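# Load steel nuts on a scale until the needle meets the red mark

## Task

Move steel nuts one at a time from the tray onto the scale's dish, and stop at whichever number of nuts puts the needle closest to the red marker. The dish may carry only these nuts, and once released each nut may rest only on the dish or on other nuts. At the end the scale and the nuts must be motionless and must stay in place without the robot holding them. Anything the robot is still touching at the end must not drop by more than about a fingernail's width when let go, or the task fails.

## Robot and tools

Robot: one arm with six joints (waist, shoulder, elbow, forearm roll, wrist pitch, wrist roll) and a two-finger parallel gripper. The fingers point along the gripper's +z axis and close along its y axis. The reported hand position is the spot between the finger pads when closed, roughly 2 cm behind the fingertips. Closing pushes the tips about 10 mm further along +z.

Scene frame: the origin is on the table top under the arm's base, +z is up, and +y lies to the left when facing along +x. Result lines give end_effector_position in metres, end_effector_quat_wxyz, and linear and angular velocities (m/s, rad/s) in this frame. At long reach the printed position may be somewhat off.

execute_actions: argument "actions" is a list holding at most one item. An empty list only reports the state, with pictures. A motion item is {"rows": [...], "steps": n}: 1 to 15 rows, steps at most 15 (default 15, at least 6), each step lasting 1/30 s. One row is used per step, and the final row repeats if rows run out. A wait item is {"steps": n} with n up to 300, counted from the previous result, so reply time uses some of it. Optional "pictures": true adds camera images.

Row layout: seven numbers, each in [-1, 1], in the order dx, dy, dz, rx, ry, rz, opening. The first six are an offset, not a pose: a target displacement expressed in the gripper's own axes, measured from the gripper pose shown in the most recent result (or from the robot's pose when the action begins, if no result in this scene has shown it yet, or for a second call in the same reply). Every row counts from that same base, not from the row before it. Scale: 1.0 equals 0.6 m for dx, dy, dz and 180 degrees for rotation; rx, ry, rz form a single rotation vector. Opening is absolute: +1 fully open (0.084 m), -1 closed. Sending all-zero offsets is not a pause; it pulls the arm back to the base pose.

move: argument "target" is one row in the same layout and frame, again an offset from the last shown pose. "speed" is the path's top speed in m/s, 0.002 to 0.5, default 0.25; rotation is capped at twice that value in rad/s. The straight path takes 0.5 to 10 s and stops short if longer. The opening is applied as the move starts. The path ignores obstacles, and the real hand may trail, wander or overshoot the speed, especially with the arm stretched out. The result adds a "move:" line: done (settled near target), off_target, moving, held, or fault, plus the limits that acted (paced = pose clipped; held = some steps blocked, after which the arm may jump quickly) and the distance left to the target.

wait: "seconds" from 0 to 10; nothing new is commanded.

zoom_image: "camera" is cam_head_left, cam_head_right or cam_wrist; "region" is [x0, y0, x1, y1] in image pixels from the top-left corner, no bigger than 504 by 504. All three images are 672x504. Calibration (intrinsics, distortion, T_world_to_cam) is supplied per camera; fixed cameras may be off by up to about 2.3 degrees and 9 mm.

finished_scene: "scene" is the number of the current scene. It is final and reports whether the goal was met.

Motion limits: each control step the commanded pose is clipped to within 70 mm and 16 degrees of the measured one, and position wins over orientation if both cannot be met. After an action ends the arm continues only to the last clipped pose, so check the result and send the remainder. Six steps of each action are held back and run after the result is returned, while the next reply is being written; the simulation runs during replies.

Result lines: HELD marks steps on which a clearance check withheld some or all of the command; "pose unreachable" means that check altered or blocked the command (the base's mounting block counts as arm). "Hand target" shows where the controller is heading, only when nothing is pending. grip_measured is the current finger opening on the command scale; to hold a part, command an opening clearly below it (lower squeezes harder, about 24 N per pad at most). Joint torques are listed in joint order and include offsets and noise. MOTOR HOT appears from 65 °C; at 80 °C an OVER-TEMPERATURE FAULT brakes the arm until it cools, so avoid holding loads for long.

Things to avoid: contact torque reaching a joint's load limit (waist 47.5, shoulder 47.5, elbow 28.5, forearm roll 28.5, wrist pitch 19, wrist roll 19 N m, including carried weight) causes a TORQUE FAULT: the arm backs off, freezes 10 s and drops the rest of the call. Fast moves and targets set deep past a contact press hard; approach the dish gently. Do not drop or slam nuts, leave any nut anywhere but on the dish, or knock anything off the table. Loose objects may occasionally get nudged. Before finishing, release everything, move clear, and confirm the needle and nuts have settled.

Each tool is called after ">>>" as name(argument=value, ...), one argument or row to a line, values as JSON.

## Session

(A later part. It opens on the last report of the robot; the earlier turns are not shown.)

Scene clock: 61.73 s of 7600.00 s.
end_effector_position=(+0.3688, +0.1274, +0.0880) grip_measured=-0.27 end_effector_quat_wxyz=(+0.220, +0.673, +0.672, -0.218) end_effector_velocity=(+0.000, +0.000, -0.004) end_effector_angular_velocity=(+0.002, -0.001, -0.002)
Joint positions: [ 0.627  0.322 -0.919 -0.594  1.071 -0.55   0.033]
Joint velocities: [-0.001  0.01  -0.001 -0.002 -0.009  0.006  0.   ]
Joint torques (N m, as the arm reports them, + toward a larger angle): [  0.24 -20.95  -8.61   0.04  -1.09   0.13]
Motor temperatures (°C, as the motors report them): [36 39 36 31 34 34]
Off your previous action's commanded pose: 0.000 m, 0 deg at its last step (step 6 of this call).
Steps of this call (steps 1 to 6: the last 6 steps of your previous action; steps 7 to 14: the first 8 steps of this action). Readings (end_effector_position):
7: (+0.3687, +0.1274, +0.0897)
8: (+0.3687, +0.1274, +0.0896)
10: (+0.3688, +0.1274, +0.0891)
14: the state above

>>> execute_actions(
  actions=[
    {"rows":[[0,0,0,0,0,0,-0.55],[0,0,0,0,0,0,-0.42],[0,0,0,0,0,0,-0.33],[0,0,0,0,0,0,-0.27],[0,0,0,0,0,0,-0.22],[0,0,0,0,0,0,-0.16],[0,0,0,0,0,0,-0.1],[0,0,0,0,0,0,-0.07],[-0.002,0,-0.003,0,0,0,-0.07],[-0.007,0,-0.01,0,0,0,-0.07],[-0.014,0,-0.02,0,0,0,-0.07],[-0.023,0,-0.032,0,0,0,-0.07],[-0.032,0,-0.044,0,0,0,-0.07],[-0.039,0,-0.054,0,0,0,-0.07]],"steps":15},
  ],
)

>>> move(
  target=[-0.259,0.111,0.180,0.0981,0.1834,0.3020,-0.13],
  speed=0.5,
)

Scene clock: 62.80 s of 7600.00 s.
end_effector_position=(+0.3684, +0.1272, +0.0874) grip_measured=-0.12 end_effector_quat_wxyz=(+0.220, +0.673, +0.672, -0.218) end_effector_velocity=(-0.005, -0.003, +0.000) end_effector_angular_velocity=(-0.011, +0.016, -0.001)
Joint positions: [ 0.627  0.324 -0.918 -0.594  1.07  -0.55   0.039]
Joint velocities: [ 0.003 -0.003  0.006  0.008  0.015 -0.009  0.032]
Joint torques (N m, as the arm reports them, + toward a larger angle): [  0.82 -23.79  -8.86   0.35  -0.19  -0.02]
Motor temperatures (°C, as the motors report them): [36 39 35 31 34 34]
Off your previous action's commanded pose: 0.000 m, 0 deg at its last step (step 6 of this call).
Steps of this call (steps 1 to 6: the last 6 steps of your previous action; steps 7 to 23: nothing new was sent; steps 24 to 32: the first 9 steps of this action). Readings (end_effector_position):
24: (+0.3688, +0.1274, +0.0874)
25: (+0.3688, +0.1274, +0.0874)
27: (+0.3688, +0.1274, +0.0877)
31: (+0.3686, +0.1273, +0.0875)
32: the state above

Scene clock: 65.20 s of 7600.00 s.
end_effector_position=(+0.4337, -0.0611, +0.1291) grip_measured=-0.14 end_effector_quat_wxyz=(+0.000, +0.957, +0.290, +0.001) end_effector_velocity=(+0.001, -0.001, -0.001) end_effector_angular_velocity=(+0.012, -0.002, -0.007)
Joint positions: [-0.111  0.097 -0.797 -0.007  0.695 -0.721  0.038]
Joint velocities: [-0.008  0.004 -0.002  0.019 -0.002 -0.015  0.   ]
Joint torques (N m, as the arm reports them, + toward a larger angle): [  1.08 -20.32 -10.09   0.43  -1.89   0.2 ]
Motor temperatures (°C, as the motors report them): [36 39 35 31 34 34]
Hand target: +0.434, -0.061, +0.129; -0.000, +0.957, +0.290, +0.001
Off your previous action's commanded pose: 0.023 m, 0 deg at its last step (step 6 of this call).
Off the commanded pose: 0.002 m, 0 deg.
Kept back: nothing.
move: done
camera_calibration (this result's frames):
cam_wrist: T_world_to_cam=[[0.56537, -0.824787, 0.00907512, -0.264289], [-0.824803, -0.565413, -0.00296349, 0.389091], [0.00757544, -0.00580971, -0.999954, 0.25194], [0, 0, 0, 1]] pos_world=[0.468436, 0.00347834, 0.25548]

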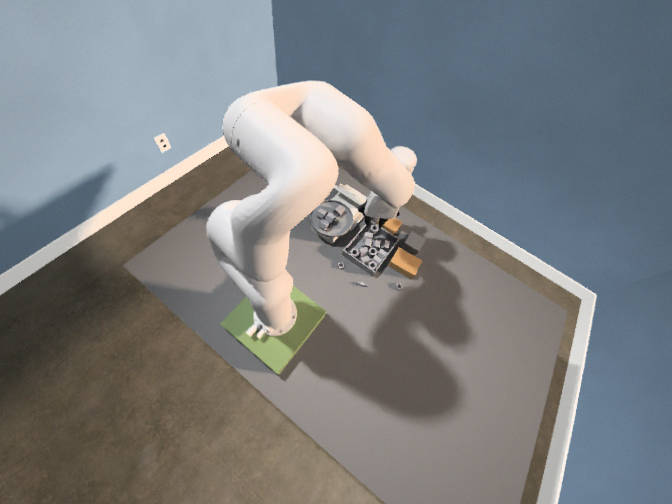

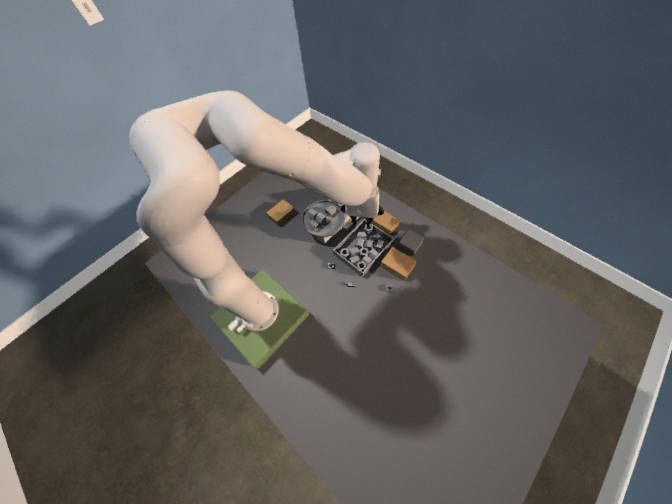

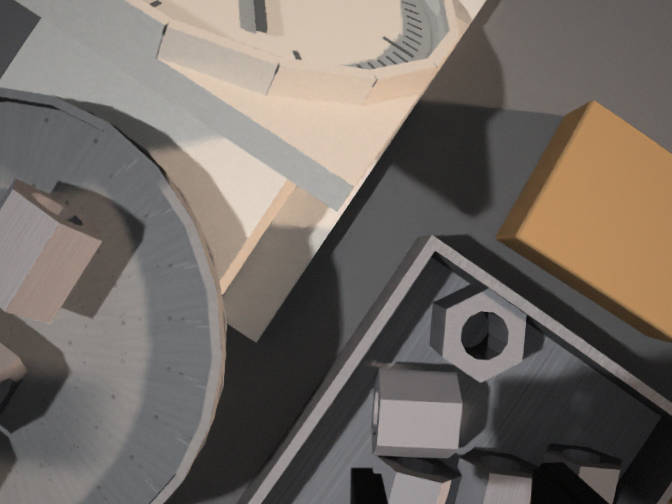

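>>> move(
  target=[0.005,0.001,0.128,0,0,0,-0.16],
  speed=0.18,
)

>>> execute_actions(
  actions=[
    {"rows":[[0,0,0.003,0,0,0,-0.16],[0,0,0.006,0,0,0,-0.16],[0,0,0.009,0,0,0,-0.16],[0,0,0.012,0,0,0,-0.16],[0,0,0.014,0,0,0,-0.16]],"steps":15},
  ],
)

Scene clock: 66.50 s of 7600.00 s.
end_effector_position=(+0.4370, -0.0597, +0.0529) grip_measured=-0.17 end_effector_quat_wxyz=(+0.000, +0.957, +0.291, +0.001) end_effector_velocity=(-0.001, -0.000, -0.003) end_effector_angular_velocity=(+0.000, +0.004, -0.000)
Joint positions: [-0.108  0.3   -0.786 -0.009  0.481 -0.716  0.036]
Joint velocities: [-0.     0.008  0.001 -0.001 -0.004  0.    -0.   ]
Joint torques (N m, as the arm reports them, + toward a larger angle): [  0.7  -21.82  -8.57   0.28  -2.02  -0.09]
Motor temperatures (°C, as the motors report them): [36 39 35 31 34 34]
Hand target: +0.437, -0.060, +0.052; +0.000, +0.957, +0.291, +0.001
Off the commanded pose: 0.001 m, 0 deg.
Kept back: nothing.
move: done
camera_calibration (this result's frames):
cam_wrist: T_world_to_cam=[[0.565569, -0.824648, 0.0093208, -0.26442], [-0.824658, -0.565619, -0.00380017, 0.392284], [0.00840582, -0.00553722, -0.999949, 0.175333], [0, 0, 0, 1]] pos_world=[0.471574, 0.00480084, 0.179279]

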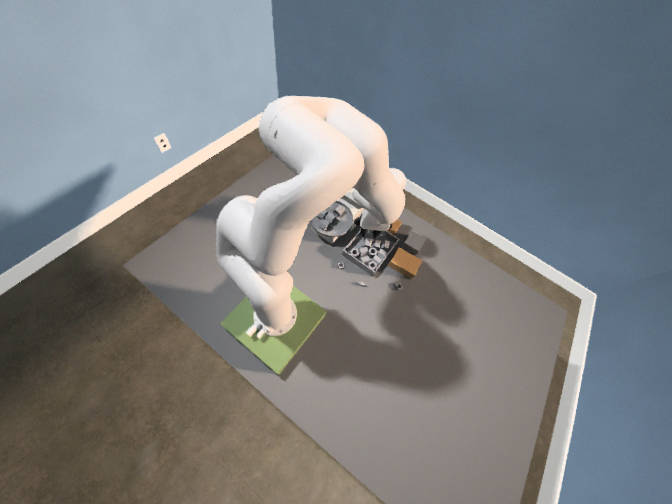

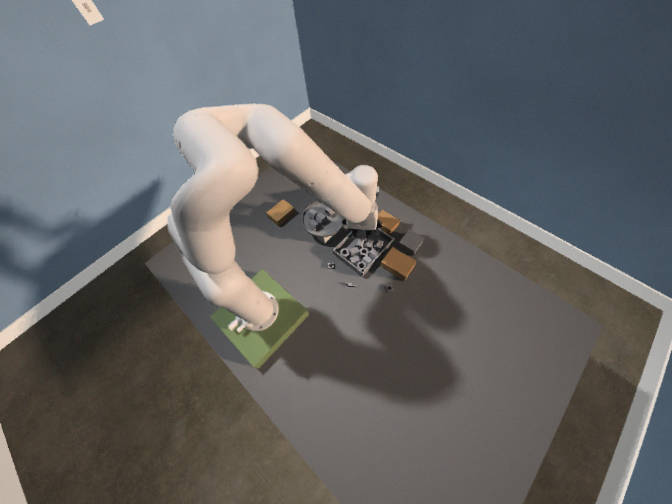

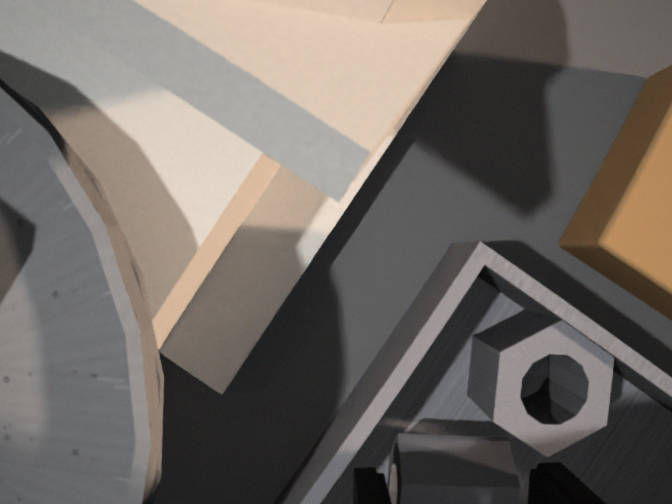

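Scene clock: 66.80 s of 7600.00 s.
end_effector_position=(+0.4365, -0.0597, +0.0455) grip_measured=-0.17 end_effector_quat_wxyz=(-0.000, +0.957, +0.291, +0.001) end_effector_velocity=(-0.001, +0.000, -0.016) end_effector_angular_velocity=(+0.001, +0.003, -0.001)
Joint positions: [-0.108  0.32  -0.787 -0.01   0.463 -0.716  0.036]
Joint velocities: [-0.     0.047 -0.003 -0.    -0.04   0.002 -0.   ]
Joint torques (N m, as the arm reports them, + toward a larger angle): [  1.13 -23.39  -8.73   0.67  -1.99  -0.07]
Motor temperatures (°C, as the motors report them): [36 39 35 31 34 34]
Steps of this call (steps 1 to 9: the first 9 steps of this action). Readings (end_effector_position):
1: (+0.4370, -0.0597, +0.0527)
2: (+0.4371, -0.0597, +0.0525)
4: (+0.4373, -0.0598, +0.0512)
8: (+0.4366, -0.0597, +0.0462)
9: the state above

>>> execute_actions(
  actions=[
    {"rows":[[0.001,0,0.002,0,0,0,-0.22],[0.001,0,0.002,0,0,0,-0.27],[0.001,0,0.002,0,0,0,-0.32],[0.001,0,0.002,0,0,0,-0.38],[0.001,0,0.002,0,0,0,-0.47],[0.001,0,0.002,0,0,0,-0.58],[0.001,0,0.002,0,0,0,-0.7]],"steps":12},
  ],
)

>>> move(
  target=[0,0,-0.15,0,0,-0.313,-0.7],
  speed=0.4,
)

Scene clock: 67.20 s of 7600.00 s.
end_effector_position=(+0.4373, -0.0595, +0.0446) grip_measured=-0.34 end_effector_quat_wxyz=(+0.000, +0.957, +0.291, +0.001) end_effector_velocity=(+0.001, +0.000, +0.000) end_effector_angular_velocity=(+0.001, +0.000, -0.002)
Joint positions: [-0.108  0.324 -0.789 -0.01   0.46  -0.715  0.029]
Joint velocities: [ 0.001  0.002 -0.004  0.001  0.003  0.002 -0.   ]
Joint torques (N m, as the arm reports them, + toward a larger angle): [  1.22 -21.26  -8.28   0.75  -1.89   0.06]
Motor temperatures (°C, as the motors report them): [36 39 35 31 34 34]
Off your previous action's commanded pose: 0.000 m, 0 deg at its last step (step 6 of this call).
Steps of this call (steps 1 to 6: the last 6 steps of your previous action; steps 7 to 12: the first 6 steps of this action). Readings (end_effector_position):
7: (+0.4371, -0.0597, +0.0447)
8: (+0.4371, -0.0597, +0.0446)
10: (+0.4372, -0.0595, +0.0445)
12: the state above

Scene clock: 69.23 s of 7600.00 s.
end_effector_position=(+0.4369, -0.0597, +0.1342) grip_measured=-0.34 end_effector_quat_wxyz=(+0.001, +0.707, +0.707, +0.001) end_effector_velocity=(+0.001, -0.000, +0.002) end_effector_angular_velocity=(+0.005, -0.001, +0.011)
Joint positions: [-0.106  0.095 -0.812 -0.008  0.713 -1.698  0.029]
Joint velocities: [-0.002 -0.002 -0.004  0.008  0.005 -0.019 -0.   ]
Joint torques (N m, as the arm reports them, + toward a larger angle): [  0.83 -20.81 -10.59   0.26  -2.11  -0.02]
Motor temperatures (°C, as the motors report them): [36 39 35 31 34 34]
Hand target: +0.437, -0.060, +0.134; +0.001, +0.706, +0.708, +0.001
Off your previous action's commanded pose: 0.000 m, 0 deg at its last step (step 6 of this call).
Off the commanded pose: 0.000 m, 0 deg.
Kept back: nothing.
move: done
camera_calibration (this result's frames):
cam_wrist: T_world_to_cam=[[0.999875, 0.0122913, 0.00999075, -0.40494], [0.0123017, -0.999924, -0.000980925, 0.000596631], [0.00997793, 0.00110371, -0.99995, 0.256382], [0, 0, 0, 1]] pos_world=[0.402324, 0.00529087, 0.260415]

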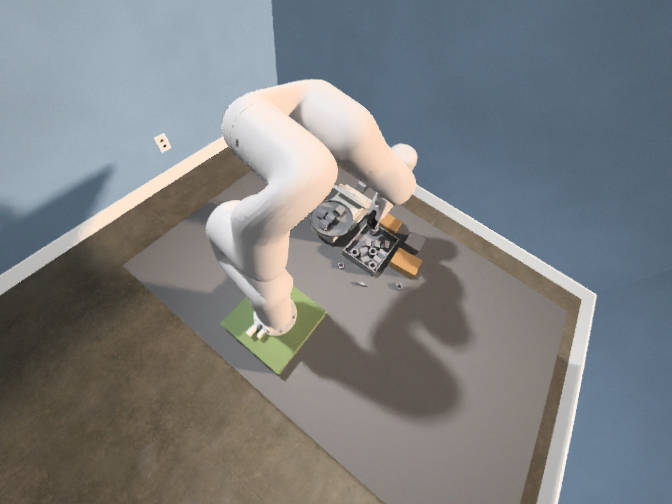

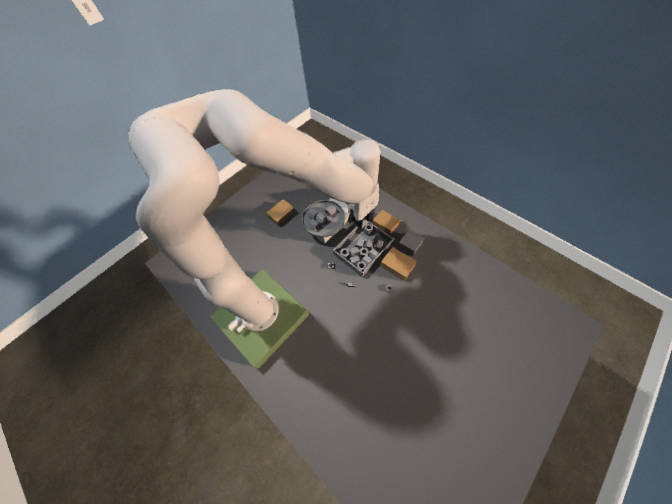

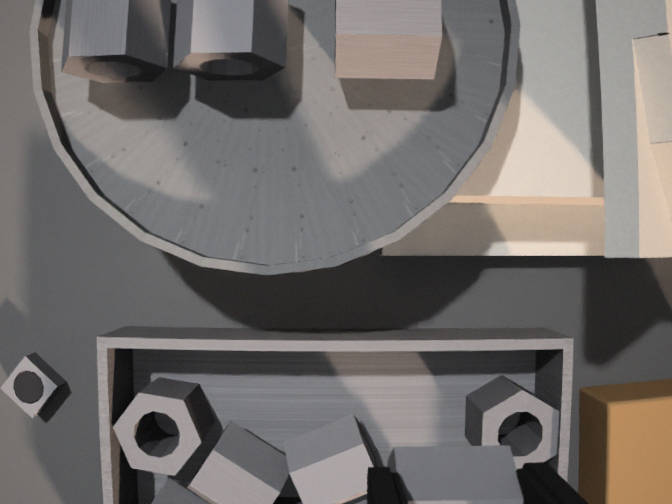

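>>> move(
  target=[0.168,-0.1215,0,0,0,0,-0.7],
  speed=0.4,
)

Scene clock: 70.50 s of 7600.00 s.
end_effector_position=(+0.3644, +0.0409, +0.1339) grip_measured=-0.34 end_effector_quat_wxyz=(+0.001, +0.707, +0.707, +0.000) end_effector_velocity=(-0.000, +0.002, +0.001) end_effector_angular_velocity=(-0.001, -0.002, -0.000)
Joint positions: [ 0.142 -0.133 -0.542 -0.011  0.672 -1.447  0.029]
Joint velocities: [ 0.005 -0.004  0.002 -0.002 -0.     0.007 -0.   ]
Joint torques (N m, as the arm reports them, + toward a larger angle): [  0.6  -16.4   -9.9    0.44  -2.17  -0.1 ]
Motor temperatures (°C, as the motors report them): [36 39 35 31 34 34]
Hand target: +0.364, +0.041, +0.134; +0.001, +0.707, +0.707, +0.000
Off the commanded pose: 0.001 m, 0 deg.
Kept back: nothing.
move: done
camera_calibration (this result's frames):
cam_wrist: T_world_to_cam=[[0.999876, 0.01204, 0.0101914, -0.333765], [0.0120438, -0.999927, -0.000317087, 0.102007], [0.0101869, 0.000439792, -0.999948, 0.256694], [0, 0, 0, 1]] pos_world=[0.32988, 0.105906, 0.260115]

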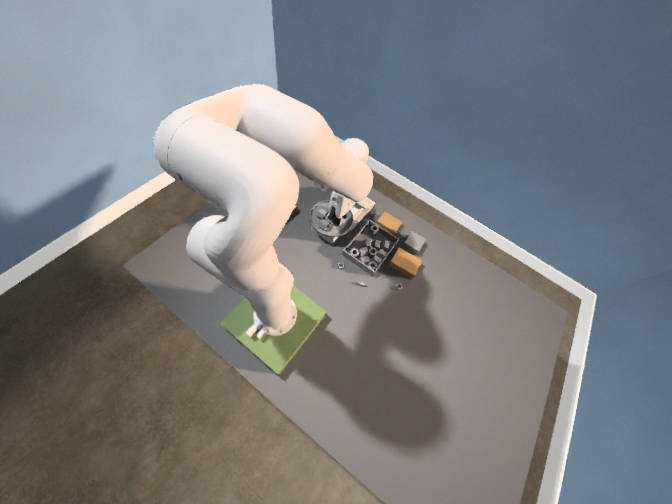

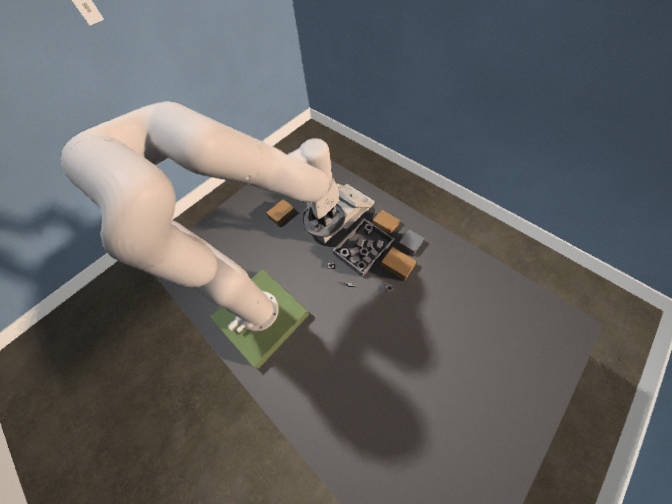

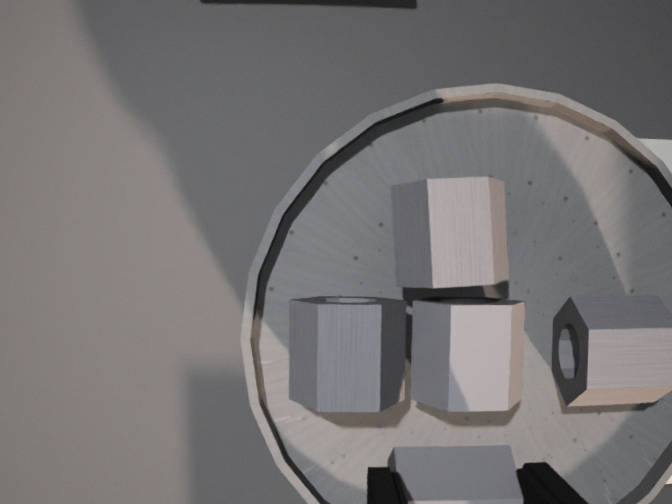

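>>> move(
  target=[0.0033,0,0.052,0,0,0,-0.7],
  speed=0.12,
)

>>> execute_actions(
  actions=[
    {"rows":[[0,0,0.001,0,0,0,-0.7],[0,0,0.002,0,0,0,-0.7],[0,0,0.003,0,0,0,-0.7],[0,0,0.004,0,0,0,-0.7],[0,0,0.0045,0,0,0,-0.7]],"steps":15},
  ],
)

Scene clock: 71.60 s of 7600.00 s.
end_effector_position=(+0.3646, +0.0429, +0.1031) grip_measured=-0.34 end_effector_quat_wxyz=(+0.001, +0.707, +0.707, +0.001) end_effector_velocity=(+0.000, -0.000, -0.001) end_effector_angular_velocity=(+0.000, -0.000, -0.001)
Joint positions: [ 0.147 -0.044 -0.523 -0.012  0.563 -1.441  0.029]
Joint velocities: [-0.001  0.004  0.001  0.    -0.005  0.001 -0.   ]
Joint torques (N m, as the arm reports them, + toward a larger angle): [  0.92 -16.77  -9.25   0.46  -2.01  -0.12]
Motor temperatures (°C, as the motors report them): [36 39 36 31 34 34]
Hand target: +0.365, +0.043, +0.103; +0.001, +0.707, +0.707, +0.000
Off the commanded pose: 0.000 m, 0 deg.
Kept back: nothing.
move: done
camera_calibration (this result's frames):
cam_wrist: T_world_to_cam=[[0.999869, 0.0121692, 0.0106499, -0.333734], [0.0121757, -0.999926, -0.000546423, 0.104022], [0.0106425, 0.000676023, -0.999943, 0.225669], [0, 0, 0, 1]] pos_world=[0.330022, 0.107923, 0.229267]

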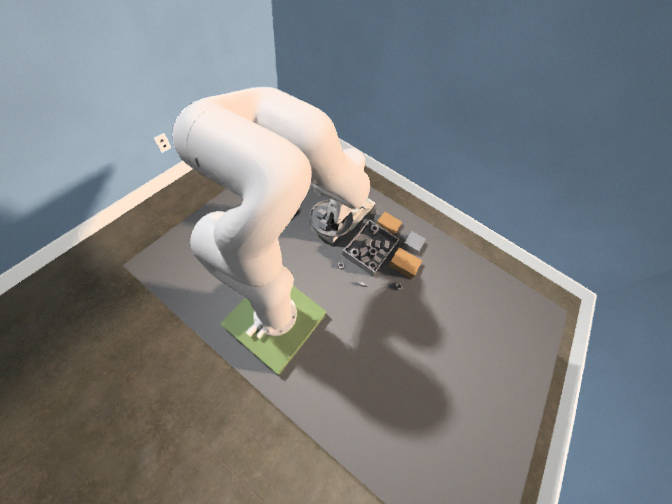

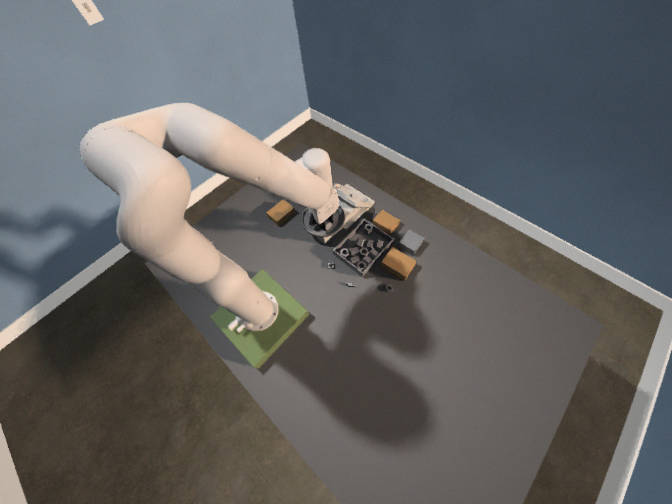

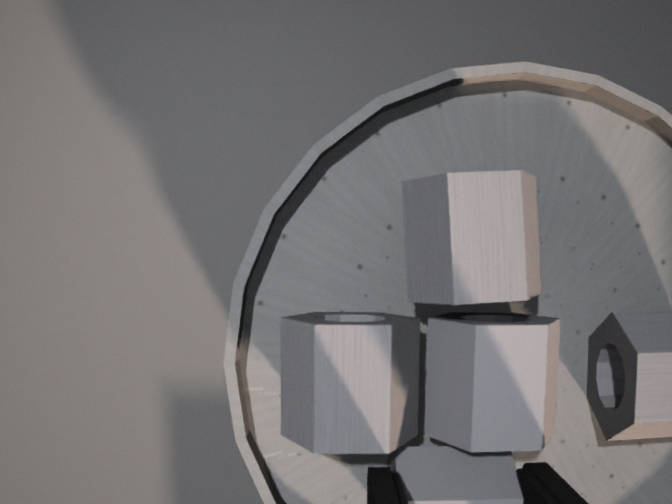

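Scene clock: 71.90 s of 7600.00 s.
end_effector_position=(+0.3648, +0.0429, +0.1010) grip_measured=-0.34 end_effector_quat_wxyz=(+0.001, +0.707, +0.707, +0.001) end_effector_velocity=(+0.001, -0.000, -0.004) end_effector_angular_velocity=(+0.000, -0.001, +0.000)
Joint positions: [ 0.147 -0.037 -0.522 -0.013  0.555 -1.44   0.029]
Joint velocities: [-0.001  0.014  0.001 -0.001 -0.016 -0.001  0.   ]
Joint torques (N m, as the arm reports them, + toward a larger angle): [  0.8  -16.27  -9.4    0.46  -2.37   0.11]
Motor temperatures (°C, as the motors report them): [36 39 36 31 34 34]
Steps of this call (steps 1 to 9: the first 9 steps of this action). Readings (end_effector_position):
1: (+0.3646, +0.0429, +0.1030)
2: (+0.3647, +0.0429, +0.1029)
4: (+0.3648, +0.0429, +0.1025)
8: (+0.3648, +0.0429, +0.1012)
9: the state above

>>> execute_actions(
  actions=[
    {"rows":[[0,0,0.002,0,0,0,-0.7],[0,0,0.0027,0,0,0,-0.7],[0,0,0.003,0,0,0,-0.7]],"steps":11},
  ],
)

Scene clock: 72.27 s of 7600.00 s.
end_effector_position=(+0.3648, +0.0429, +0.0998) grip_measured=-0.34 end_effector_quat_wxyz=(+0.001, +0.707, +0.707, +0.001) end_effector_velocity=(+0.001, -0.000, -0.005) end_effector_angular_velocity=(+0.001, -0.001, -0.001)
Joint positions: [ 0.147 -0.033 -0.521 -0.013  0.551 -1.44   0.029]
Joint velocities: [-0.001  0.016  0.001  0.    -0.018 -0.     0.   ]
Joint torques (N m, as the arm reports them, + toward a larger angle): [  0.81 -15.72  -9.04   0.54  -2.57   0.09]
Motor temperatures (°C, as the motors report them): [36 39 36 31 34 34]
Off your previous action's commanded pose: 0.000 m, 0 deg at its last step (step 6 of this call).
Steps of this call (steps 1 to 6: the last 6 steps of your previous action; steps 7 to 11: the first 5 steps of this action). Readings (end_effector_position):
7: (+0.3648, +0.0429, +0.1006)
8: (+0.3648, +0.0429, +0.1005)
10: (+0.3648, +0.0429, +0.1001)
11: the state above

>>> execute_actions(
  actions=[
    {"rows":[[0,0,0,0,0,0,-0.55],[0,0,0,0,0,0,-0.45],[0,0,0,0,0,0,-0.38],[0,0,0,0,0,0,-0.32],[0,0,0,0,0,0,-0.27],[0,0,0,0,0,0,-0.2],[0,0,0,0,0,0,-0.15],[0,0,0,0,0,0,-0.15],[0,0,-0.003,0,0,0,-0.15],[0,0,-0.01,0,0,0,-0.15],[0,0,-0.02,0,0,0,-0.15],[0,0,-0.032,0,0,0,-0.15],[0,0,-0.044,0,0,0,-0.15],[0,0,-0.052,0,0,0,-0.15]],"steps":15},
  ],
)

>>> move(
  target=[-0.301,0.134,-0.02,0,0,-0.132,-0.15],
  speed=0.5,
)

Scene clock: 75.93 s of 7600.00 s.
end_effector_position=(+0.3646, +0.0429, +0.0995) grip_measured=-0.19 end_effector_quat_wxyz=(+0.001, +0.707, +0.707, +0.001) end_effector_velocity=(-0.002, -0.001, +0.003) end_effector_angular_velocity=(-0.002, +0.009, +0.001)
Joint positions: [ 0.147 -0.033 -0.521 -0.013  0.551 -1.44   0.036]
Joint velocities: [-0.    -0.011 -0.001 -0.001  0.021  0.     0.02 ]
Joint torques (N m, as the arm reports them, + toward a larger angle): [  0.97 -17.15  -9.11   0.61  -1.66  -0.12]
Motor temperatures (°C, as the motors report them): [36 39 35 31 34 34]
Off your previous action's commanded pose: 0.000 m, 0 deg at its last step (step 6 of this call).
Steps of this call (steps 1 to 6: the last 6 steps of your previous action; steps 7 to 101: nothing new was sent; steps 102 to 110: the first 9 steps of this action). Readings (end_effector_position):
102: (+0.3648, +0.0429, +0.0992)
103: (+0.3648, +0.0429, +0.0993)
105: (+0.3648, +0.0429, +0.0995)
109: (+0.3647, +0.0429, +0.0995)
110: the state above

Scene clock: 77.77 s of 7600.00 s.
end_effector_position=(+0.4445, -0.1372, +0.1412) grip_measured=-0.16 end_effector_quat_wxyz=(+0.001, +0.546, +0.838, +0.001) end_effector_velocity=(+0.002, -0.002, +0.001) end_effector_angular_velocity=(+0.006, +0.003, +0.002)
Joint positions: [-0.271  0.15  -0.909 -0.005  0.752 -2.279  0.037]
Joint velocities: [-0.005  0.007 -0.014  0.007  0.011 -0.013 -0.   ]
Joint torques (N m, as the arm reports them, + toward a larger angle): [  1.29 -21.72 -10.24   0.52  -1.76  -0.06]
Motor temperatures (°C, as the motors report them): [36 39 35 31 34 34]
Hand target: +0.445, -0.138, +0.141; +0.001, +0.546, +0.838, +0.001
Off your previous action's commanded pose: 0.018 m, 0 deg at its last step (step 6 of this call).
Off the commanded pose: 0.001 m, 0 deg.
Kept back: nothing.
move: done; limits=paced
camera_calibration (this result's frames):
cam_wrist: T_world_to_cam=[[0.910278, 0.413845, 0.0112179, -0.316968], [0.41387, -0.910336, 0.0000984826, -0.24342], [0.0102528, 0.00455312, -0.999937, 0.263714], [0, 0, 0, 1]] pos_world=[0.386569, -0.0916193, 0.267277]

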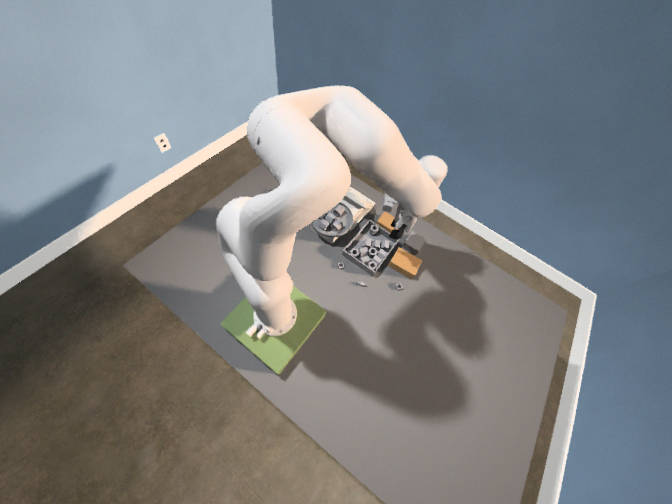

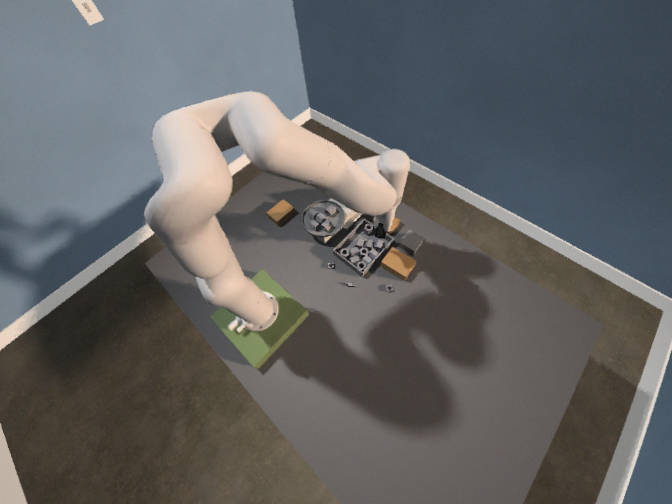

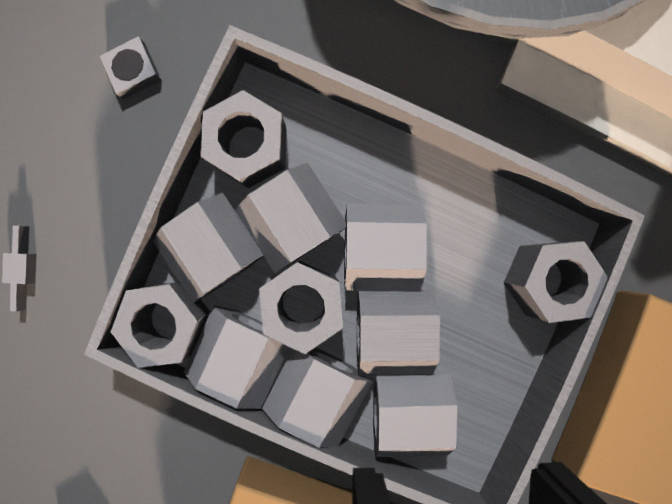

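>>> zoom_image(
  camera="cam_wrist",
  region=[260,260,500,500],
)

Region (260, 260, 500, 500) of cam_wrist's 672x504 image, scaled by 2.100, with more detail than that image has.

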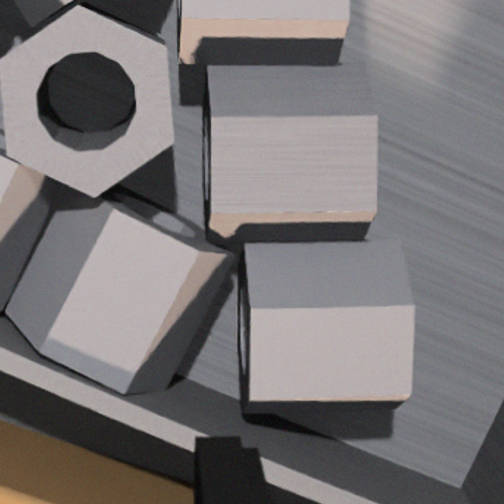

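>>> move(
  target=[-0.001,0.007,0.145,0,0,0,-0.15],
  speed=0.2,
)

Scene clock: 79.30 s of 7600.00 s.
end_effector_position=(+0.4493, -0.1360, +0.0548) grip_measured=-0.16 end_effector_quat_wxyz=(+0.002, +0.546, +0.838, +0.001) end_effector_velocity=(-0.001, +0.000, -0.003) end_effector_angular_velocity=(+0.000, +0.003, +0.002)
Joint positions: [-0.266  0.361 -0.895 -0.007  0.526 -2.273  0.037]
Joint velocities: [ 0.     0.007  0.    -0.002 -0.004  0.    -0.   ]
Joint torques (N m, as the arm reports them, + toward a larger angle): [  0.87 -23.07  -8.73   0.43  -1.89   0.04]
Motor temperatures (°C, as the motors report them): [36 39 35 31 34 34]
Hand target: +0.449, -0.136, +0.054; +0.001, +0.546, +0.838, +0.001
Off the commanded pose: 0.001 m, 0 deg.
Kept back: nothing.
move: done
camera_calibration (this result's frames):
cam_wrist: T_world_to_cam=[[0.91015, 0.414103, 0.0121009, -0.320775], [0.414129, -0.910218, 0.00037071, -0.24432], [0.0111679, 0.00467392, -0.999927, 0.176876], [0, 0, 0, 1]] pos_world=[0.391158, -0.0903769, 0.180835]

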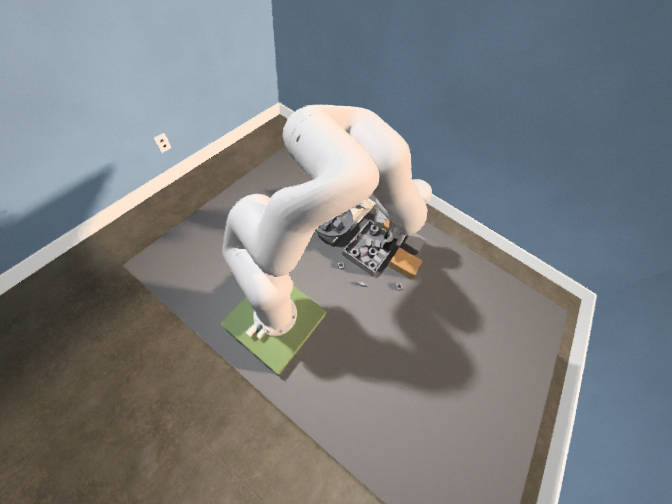

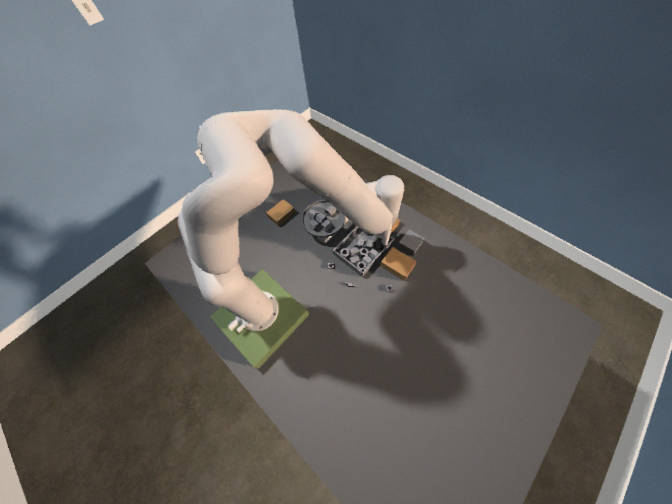

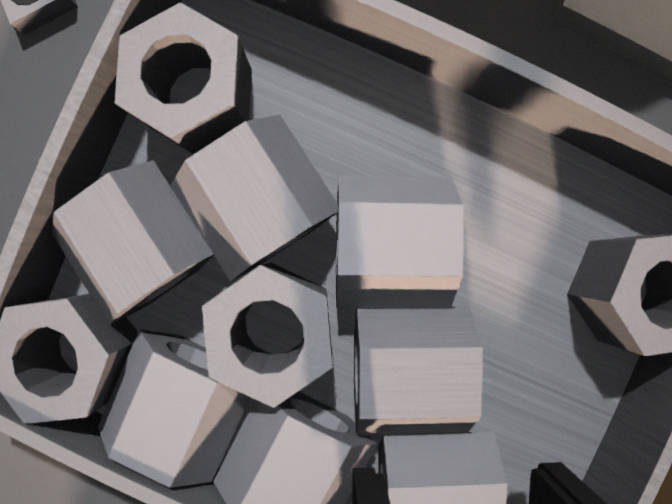

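>>> zoom_image(
  camera="cam_wrist",
  region=[310,420,450,504],
)

Region (310, 420, 450, 504) of cam_wrist's 672x504 image, scaled by 3.600, with more detail than that image has; it fills the top 302 rows of this view, and the rest is white.

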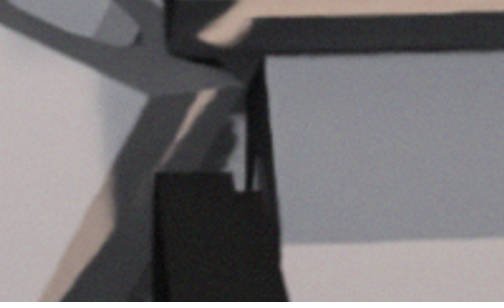

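>>> execute_actions(
  actions=[
    {"rows":[[-0.002,0,0.002,0,0,0,-0.15],[-0.003,0,0.004,0,0,0,-0.15],[-0.003,0,0.006,0,0,0,-0.15],[-0.003,0,0.008,0,0,0,-0.15],[-0.003,0,0.01,0,0,0,-0.15],[-0.003,0,0.012,0,0,0,-0.15],[-0.003,0,0.0135,0,0,0,-0.15]],"steps":15},
  ],
)

>>> execute_actions(
  actions=[],
  pictures=false,
)

Scene clock: 80.20 s of 7600.00 s.
end_effector_position=(+0.4524, -0.1382, +0.0516) grip_measured=-0.16 end_effector_quat_wxyz=(+0.005, +0.546, +0.838, +0.002) end_effector_velocity=(+0.011, -0.005, -0.007) end_effector_angular_velocity=(-0.008, -0.027, -0.001)
Joint positions: [-0.269  0.376 -0.903 -0.007  0.513 -2.276  0.037]
Joint velocities: [-0.003  0.037 -0.021 -0.001 -0.045 -0.001  0.002]
Joint torques (N m, as the arm reports them, + toward a larger angle): [  0.43 -14.05  -6.09   0.42  -2.39  -0.22]
Motor temperatures (°C, as the motors report them): [36 39 35 31 34 34]
Steps of this call (steps 1 to 18: nothing new was sent; steps 19 to 27: the first 9 steps of this action). Readings (end_effector_position):
19: (+0.4491, -0.1359, +0.0543)
20: (+0.4492, -0.1361, +0.0542)
22: (+0.4497, -0.1367, +0.0535)
26: (+0.4519, -0.1380, +0.0519)
27: the state above

Scene clock: 80.40 s of 7600.00 s.
end_effector_position=(+0.4529, -0.1383, +0.0504) grip_measured=-0.16 end_effector_quat_wxyz=(+0.006, +0.546, +0.838, +0.002) end_effector_velocity=(-0.001, +0.000, -0.005) end_effector_angular_velocity=(-0.001, +0.001, +0.003)
Joint positions: [-0.269  0.38  -0.904 -0.007  0.509 -2.276  0.037]
Joint velocities: [-0.     0.013  0.    -0.002 -0.012 -0.001  0.   ]
Joint torques (N m, as the arm reports them, + toward a larger angle): [ 0.24 -8.02 -4.17  0.59 -2.55 -0.05]
Motor temperatures (°C, as the motors report them): [36 39 35 31 34 34]
Hand target: +0.450, -0.138, +0.047; +0.002, +0.546, +0.838, +0.001
Off the commanded pose: 0.005 m, 0 deg.
Kept back: nothing.
Steps of this call (steps 1 to 6: the last 6 steps of your previous action). Readings (end_effector_position):
1: (+0.4526, -0.1383, +0.0514)
2: (+0.4528, -0.1383, +0.0512)
4: (+0.4529, -0.1383, +0.0508)
6: the state above

>>> move(
  target=[0,0,-0.0167,0,0,0,-0.15],
  speed=0.05,
)

Scene clock: 82.03 s of 7600.00 s.
end_effector_position=(+0.4524, -0.1382, +0.0601) grip_measured=-0.16 end_effector_quat_wxyz=(+0.005, +0.546, +0.838, +0.002) end_effector_velocity=(+0.001, -0.000, +0.001) end_effector_angular_velocity=(-0.001, -0.002, +0.001)
Joint positions: [-0.269  0.354 -0.902 -0.007  0.534 -2.276  0.037]
Joint velocities: [ 0.001 -0.001 -0.002 -0.     0.001  0.    -0.   ]
Joint torques (N m, as the arm reports them, + toward a larger angle): [  0.62 -23.39  -8.83   0.55  -1.96  -0.01]
Motor temperatures (°C, as the motors report them): [36 39 35 31 34 34]
Hand target: +0.453, -0.138, +0.060; +0.006, +0.546, +0.838, +0.002
Off the commanded pose: 0.000 m, 0 deg.
Kept back: nothing.
move: done
camera_calibration (this result's frames):
cam_wrist: T_world_to_cam=[[0.910061, 0.414108, 0.0174413, -0.323034], [0.414084, -0.910224, 0.005113, -0.247976], [0.0179928, 0.00256901, -0.999835, 0.178772], [0, 0, 0, 1]] pos_world=[0.393447, -0.0924022, 0.185645]

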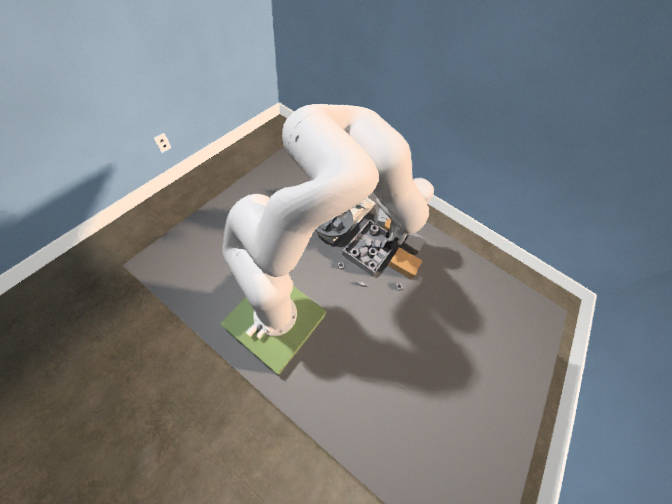

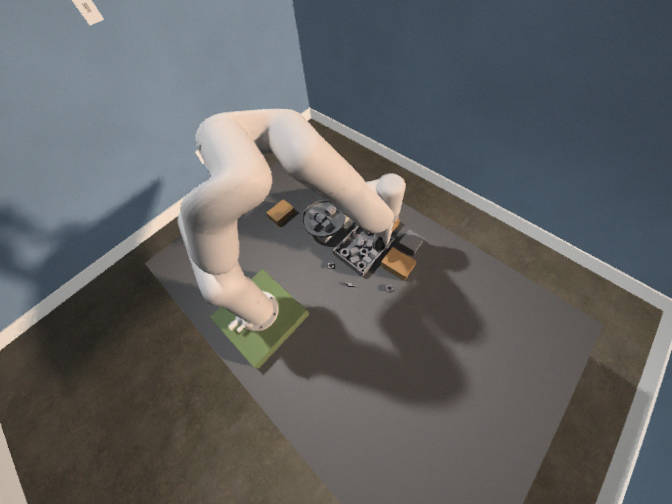

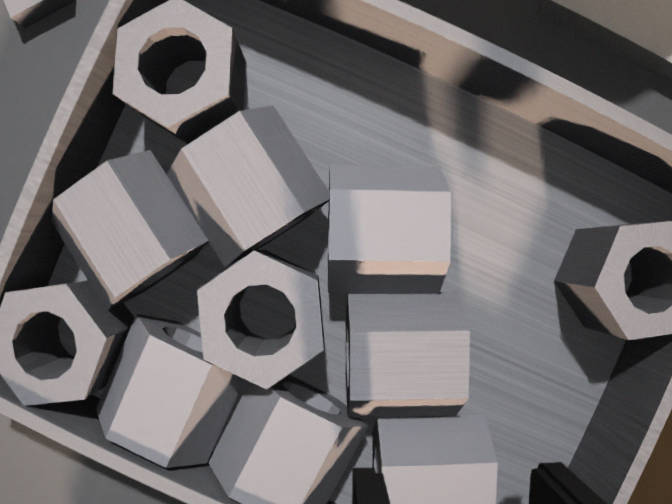

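>>> move(
  target=[0,-0.0045,0.009,0.003,0,0,-0.15],
  speed=0.03,
)

>>> move(
  target=[0,0,0.008,0,0,0,-0.15],
  speed=0.01,
)

Scene clock: 83.80 s of 7600.00 s.
end_effector_position=(+0.4501, -0.1393, +0.0549) grip_measured=-0.16 end_effector_quat_wxyz=(+0.003, +0.546, +0.838, -0.002) end_effector_velocity=(+0.001, -0.001, +0.001) end_effector_angular_velocity=(-0.003, -0.002, +0.001)
Joint positions: [-0.271  0.365 -0.902 -0.018  0.529 -2.268  0.037]
Joint velocities: [-0.    -0.    -0.002 -0.004 -0.     0.002 -0.   ]
Joint torques (N m, as the arm reports them, + toward a larger angle): [  1.08 -23.61  -8.87   0.56  -1.97  -0.09]
Motor temperatures (°C, as the motors report them): [36 39 35 31 34 34]
Hand target: +0.450, -0.139, +0.055; +0.003, +0.546, +0.838, -0.002
Off the commanded pose: 0.000 m, 0 deg.
Kept back: nothing.
move: done
camera_calibration (this result's frames):
cam_wrist: T_world_to_cam=[[0.910179, 0.414129, 0.00841262, -0.319975], [0.4141, -0.910218, 0.00502754, -0.247964], [0.00973937, -0.0010923, -0.999952, 0.176813], [0, 0, 0, 1]] pos_world=[0.392194, -0.0929971, 0.180743]

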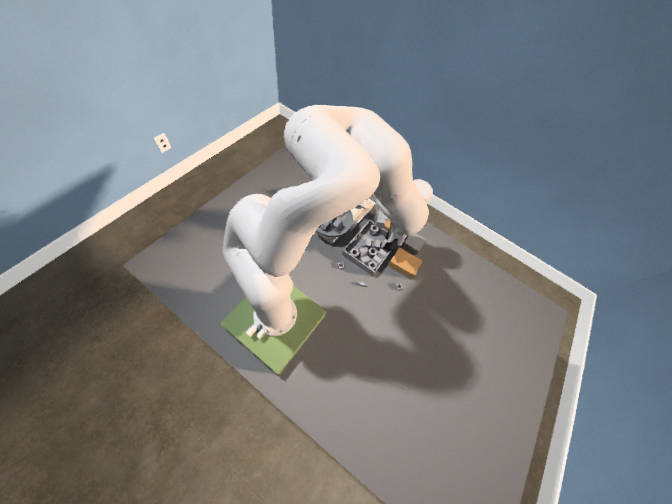

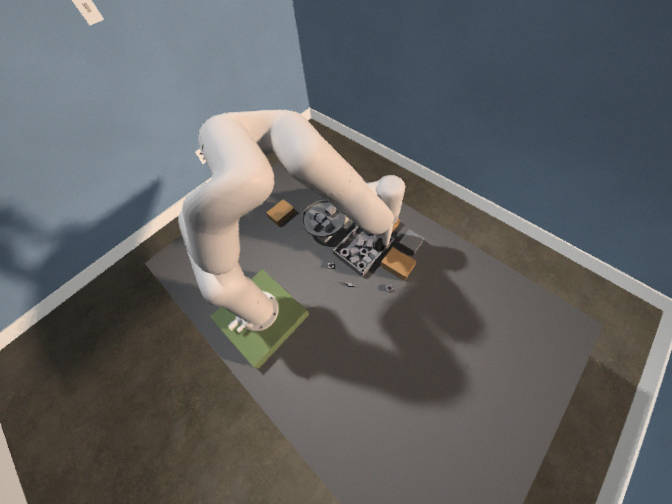

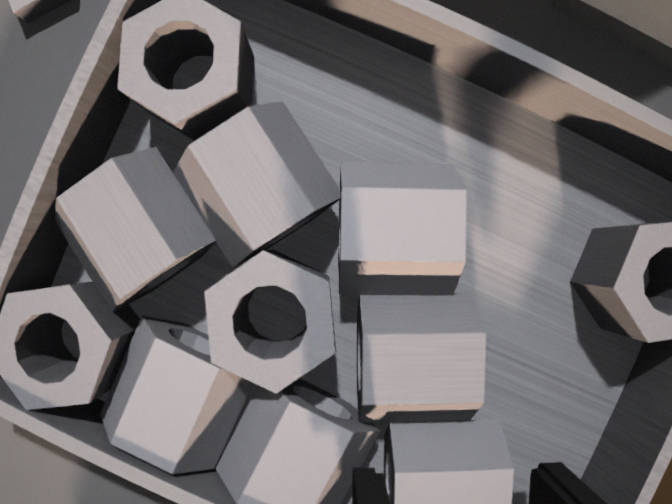

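Scene clock: 84.50 s of 7600.00 s.
end_effector_position=(+0.4517, -0.1398, +0.0522) grip_measured=-0.16 end_effector_quat_wxyz=(+0.005, +0.546, +0.838, -0.001) end_effector_velocity=(-0.001, +0.000, -0.003) end_effector_angular_velocity=(+0.001, +0.002, +0.001)
Joint positions: [-0.271  0.375 -0.904 -0.019  0.517 -2.268  0.037]
Joint velocities: [-0.     0.007  0.001  0.001 -0.006 -0.001  0.   ]
Joint torques (N m, as the arm reports them, + toward a larger angle): [  0.4  -13.03  -5.72   0.47  -2.22  -0.25]
Motor temperatures (°C, as the motors report them): [36 39 35 31 34 34]
Hand target: +0.450, -0.139, +0.050; +0.003, +0.546, +0.838, -0.002
Off the commanded pose: 0.003 m, 0 deg.
Kept back: nothing.
move: done
camera_calibration (this result's frames):
cam_wrist: T_world_to_cam=[[0.91015, 0.414112, 0.0117865, -0.32137], [0.414041, -0.910223, 0.00801762, -0.24918], [0.0140485, -0.00241714, -0.999898, 0.171956], [0, 0, 0, 1]] pos_world=[0.39325, -0.0933109, 0.177724]

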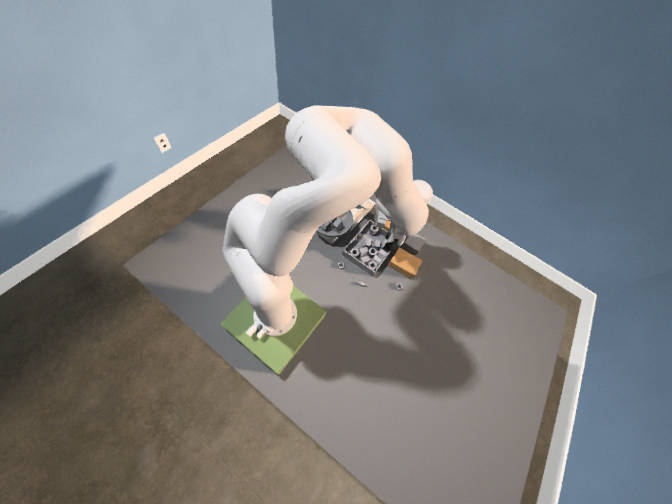

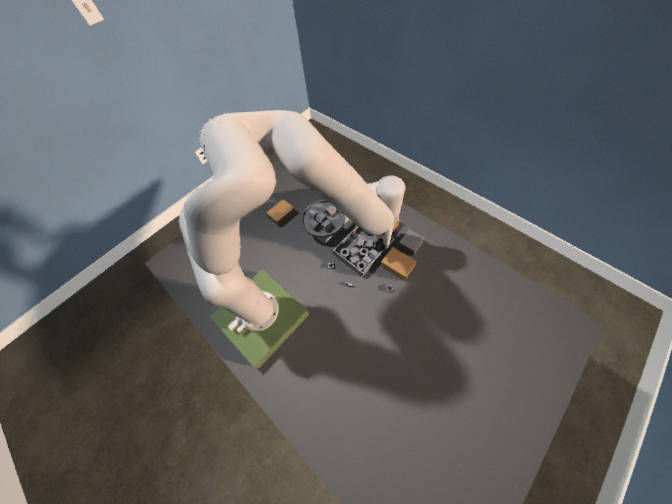

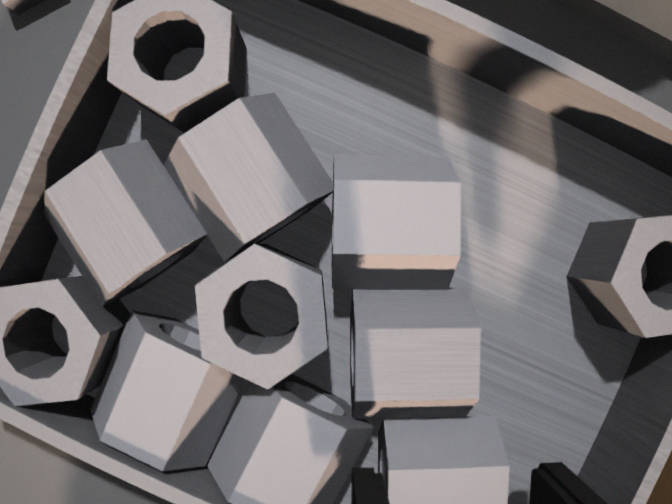

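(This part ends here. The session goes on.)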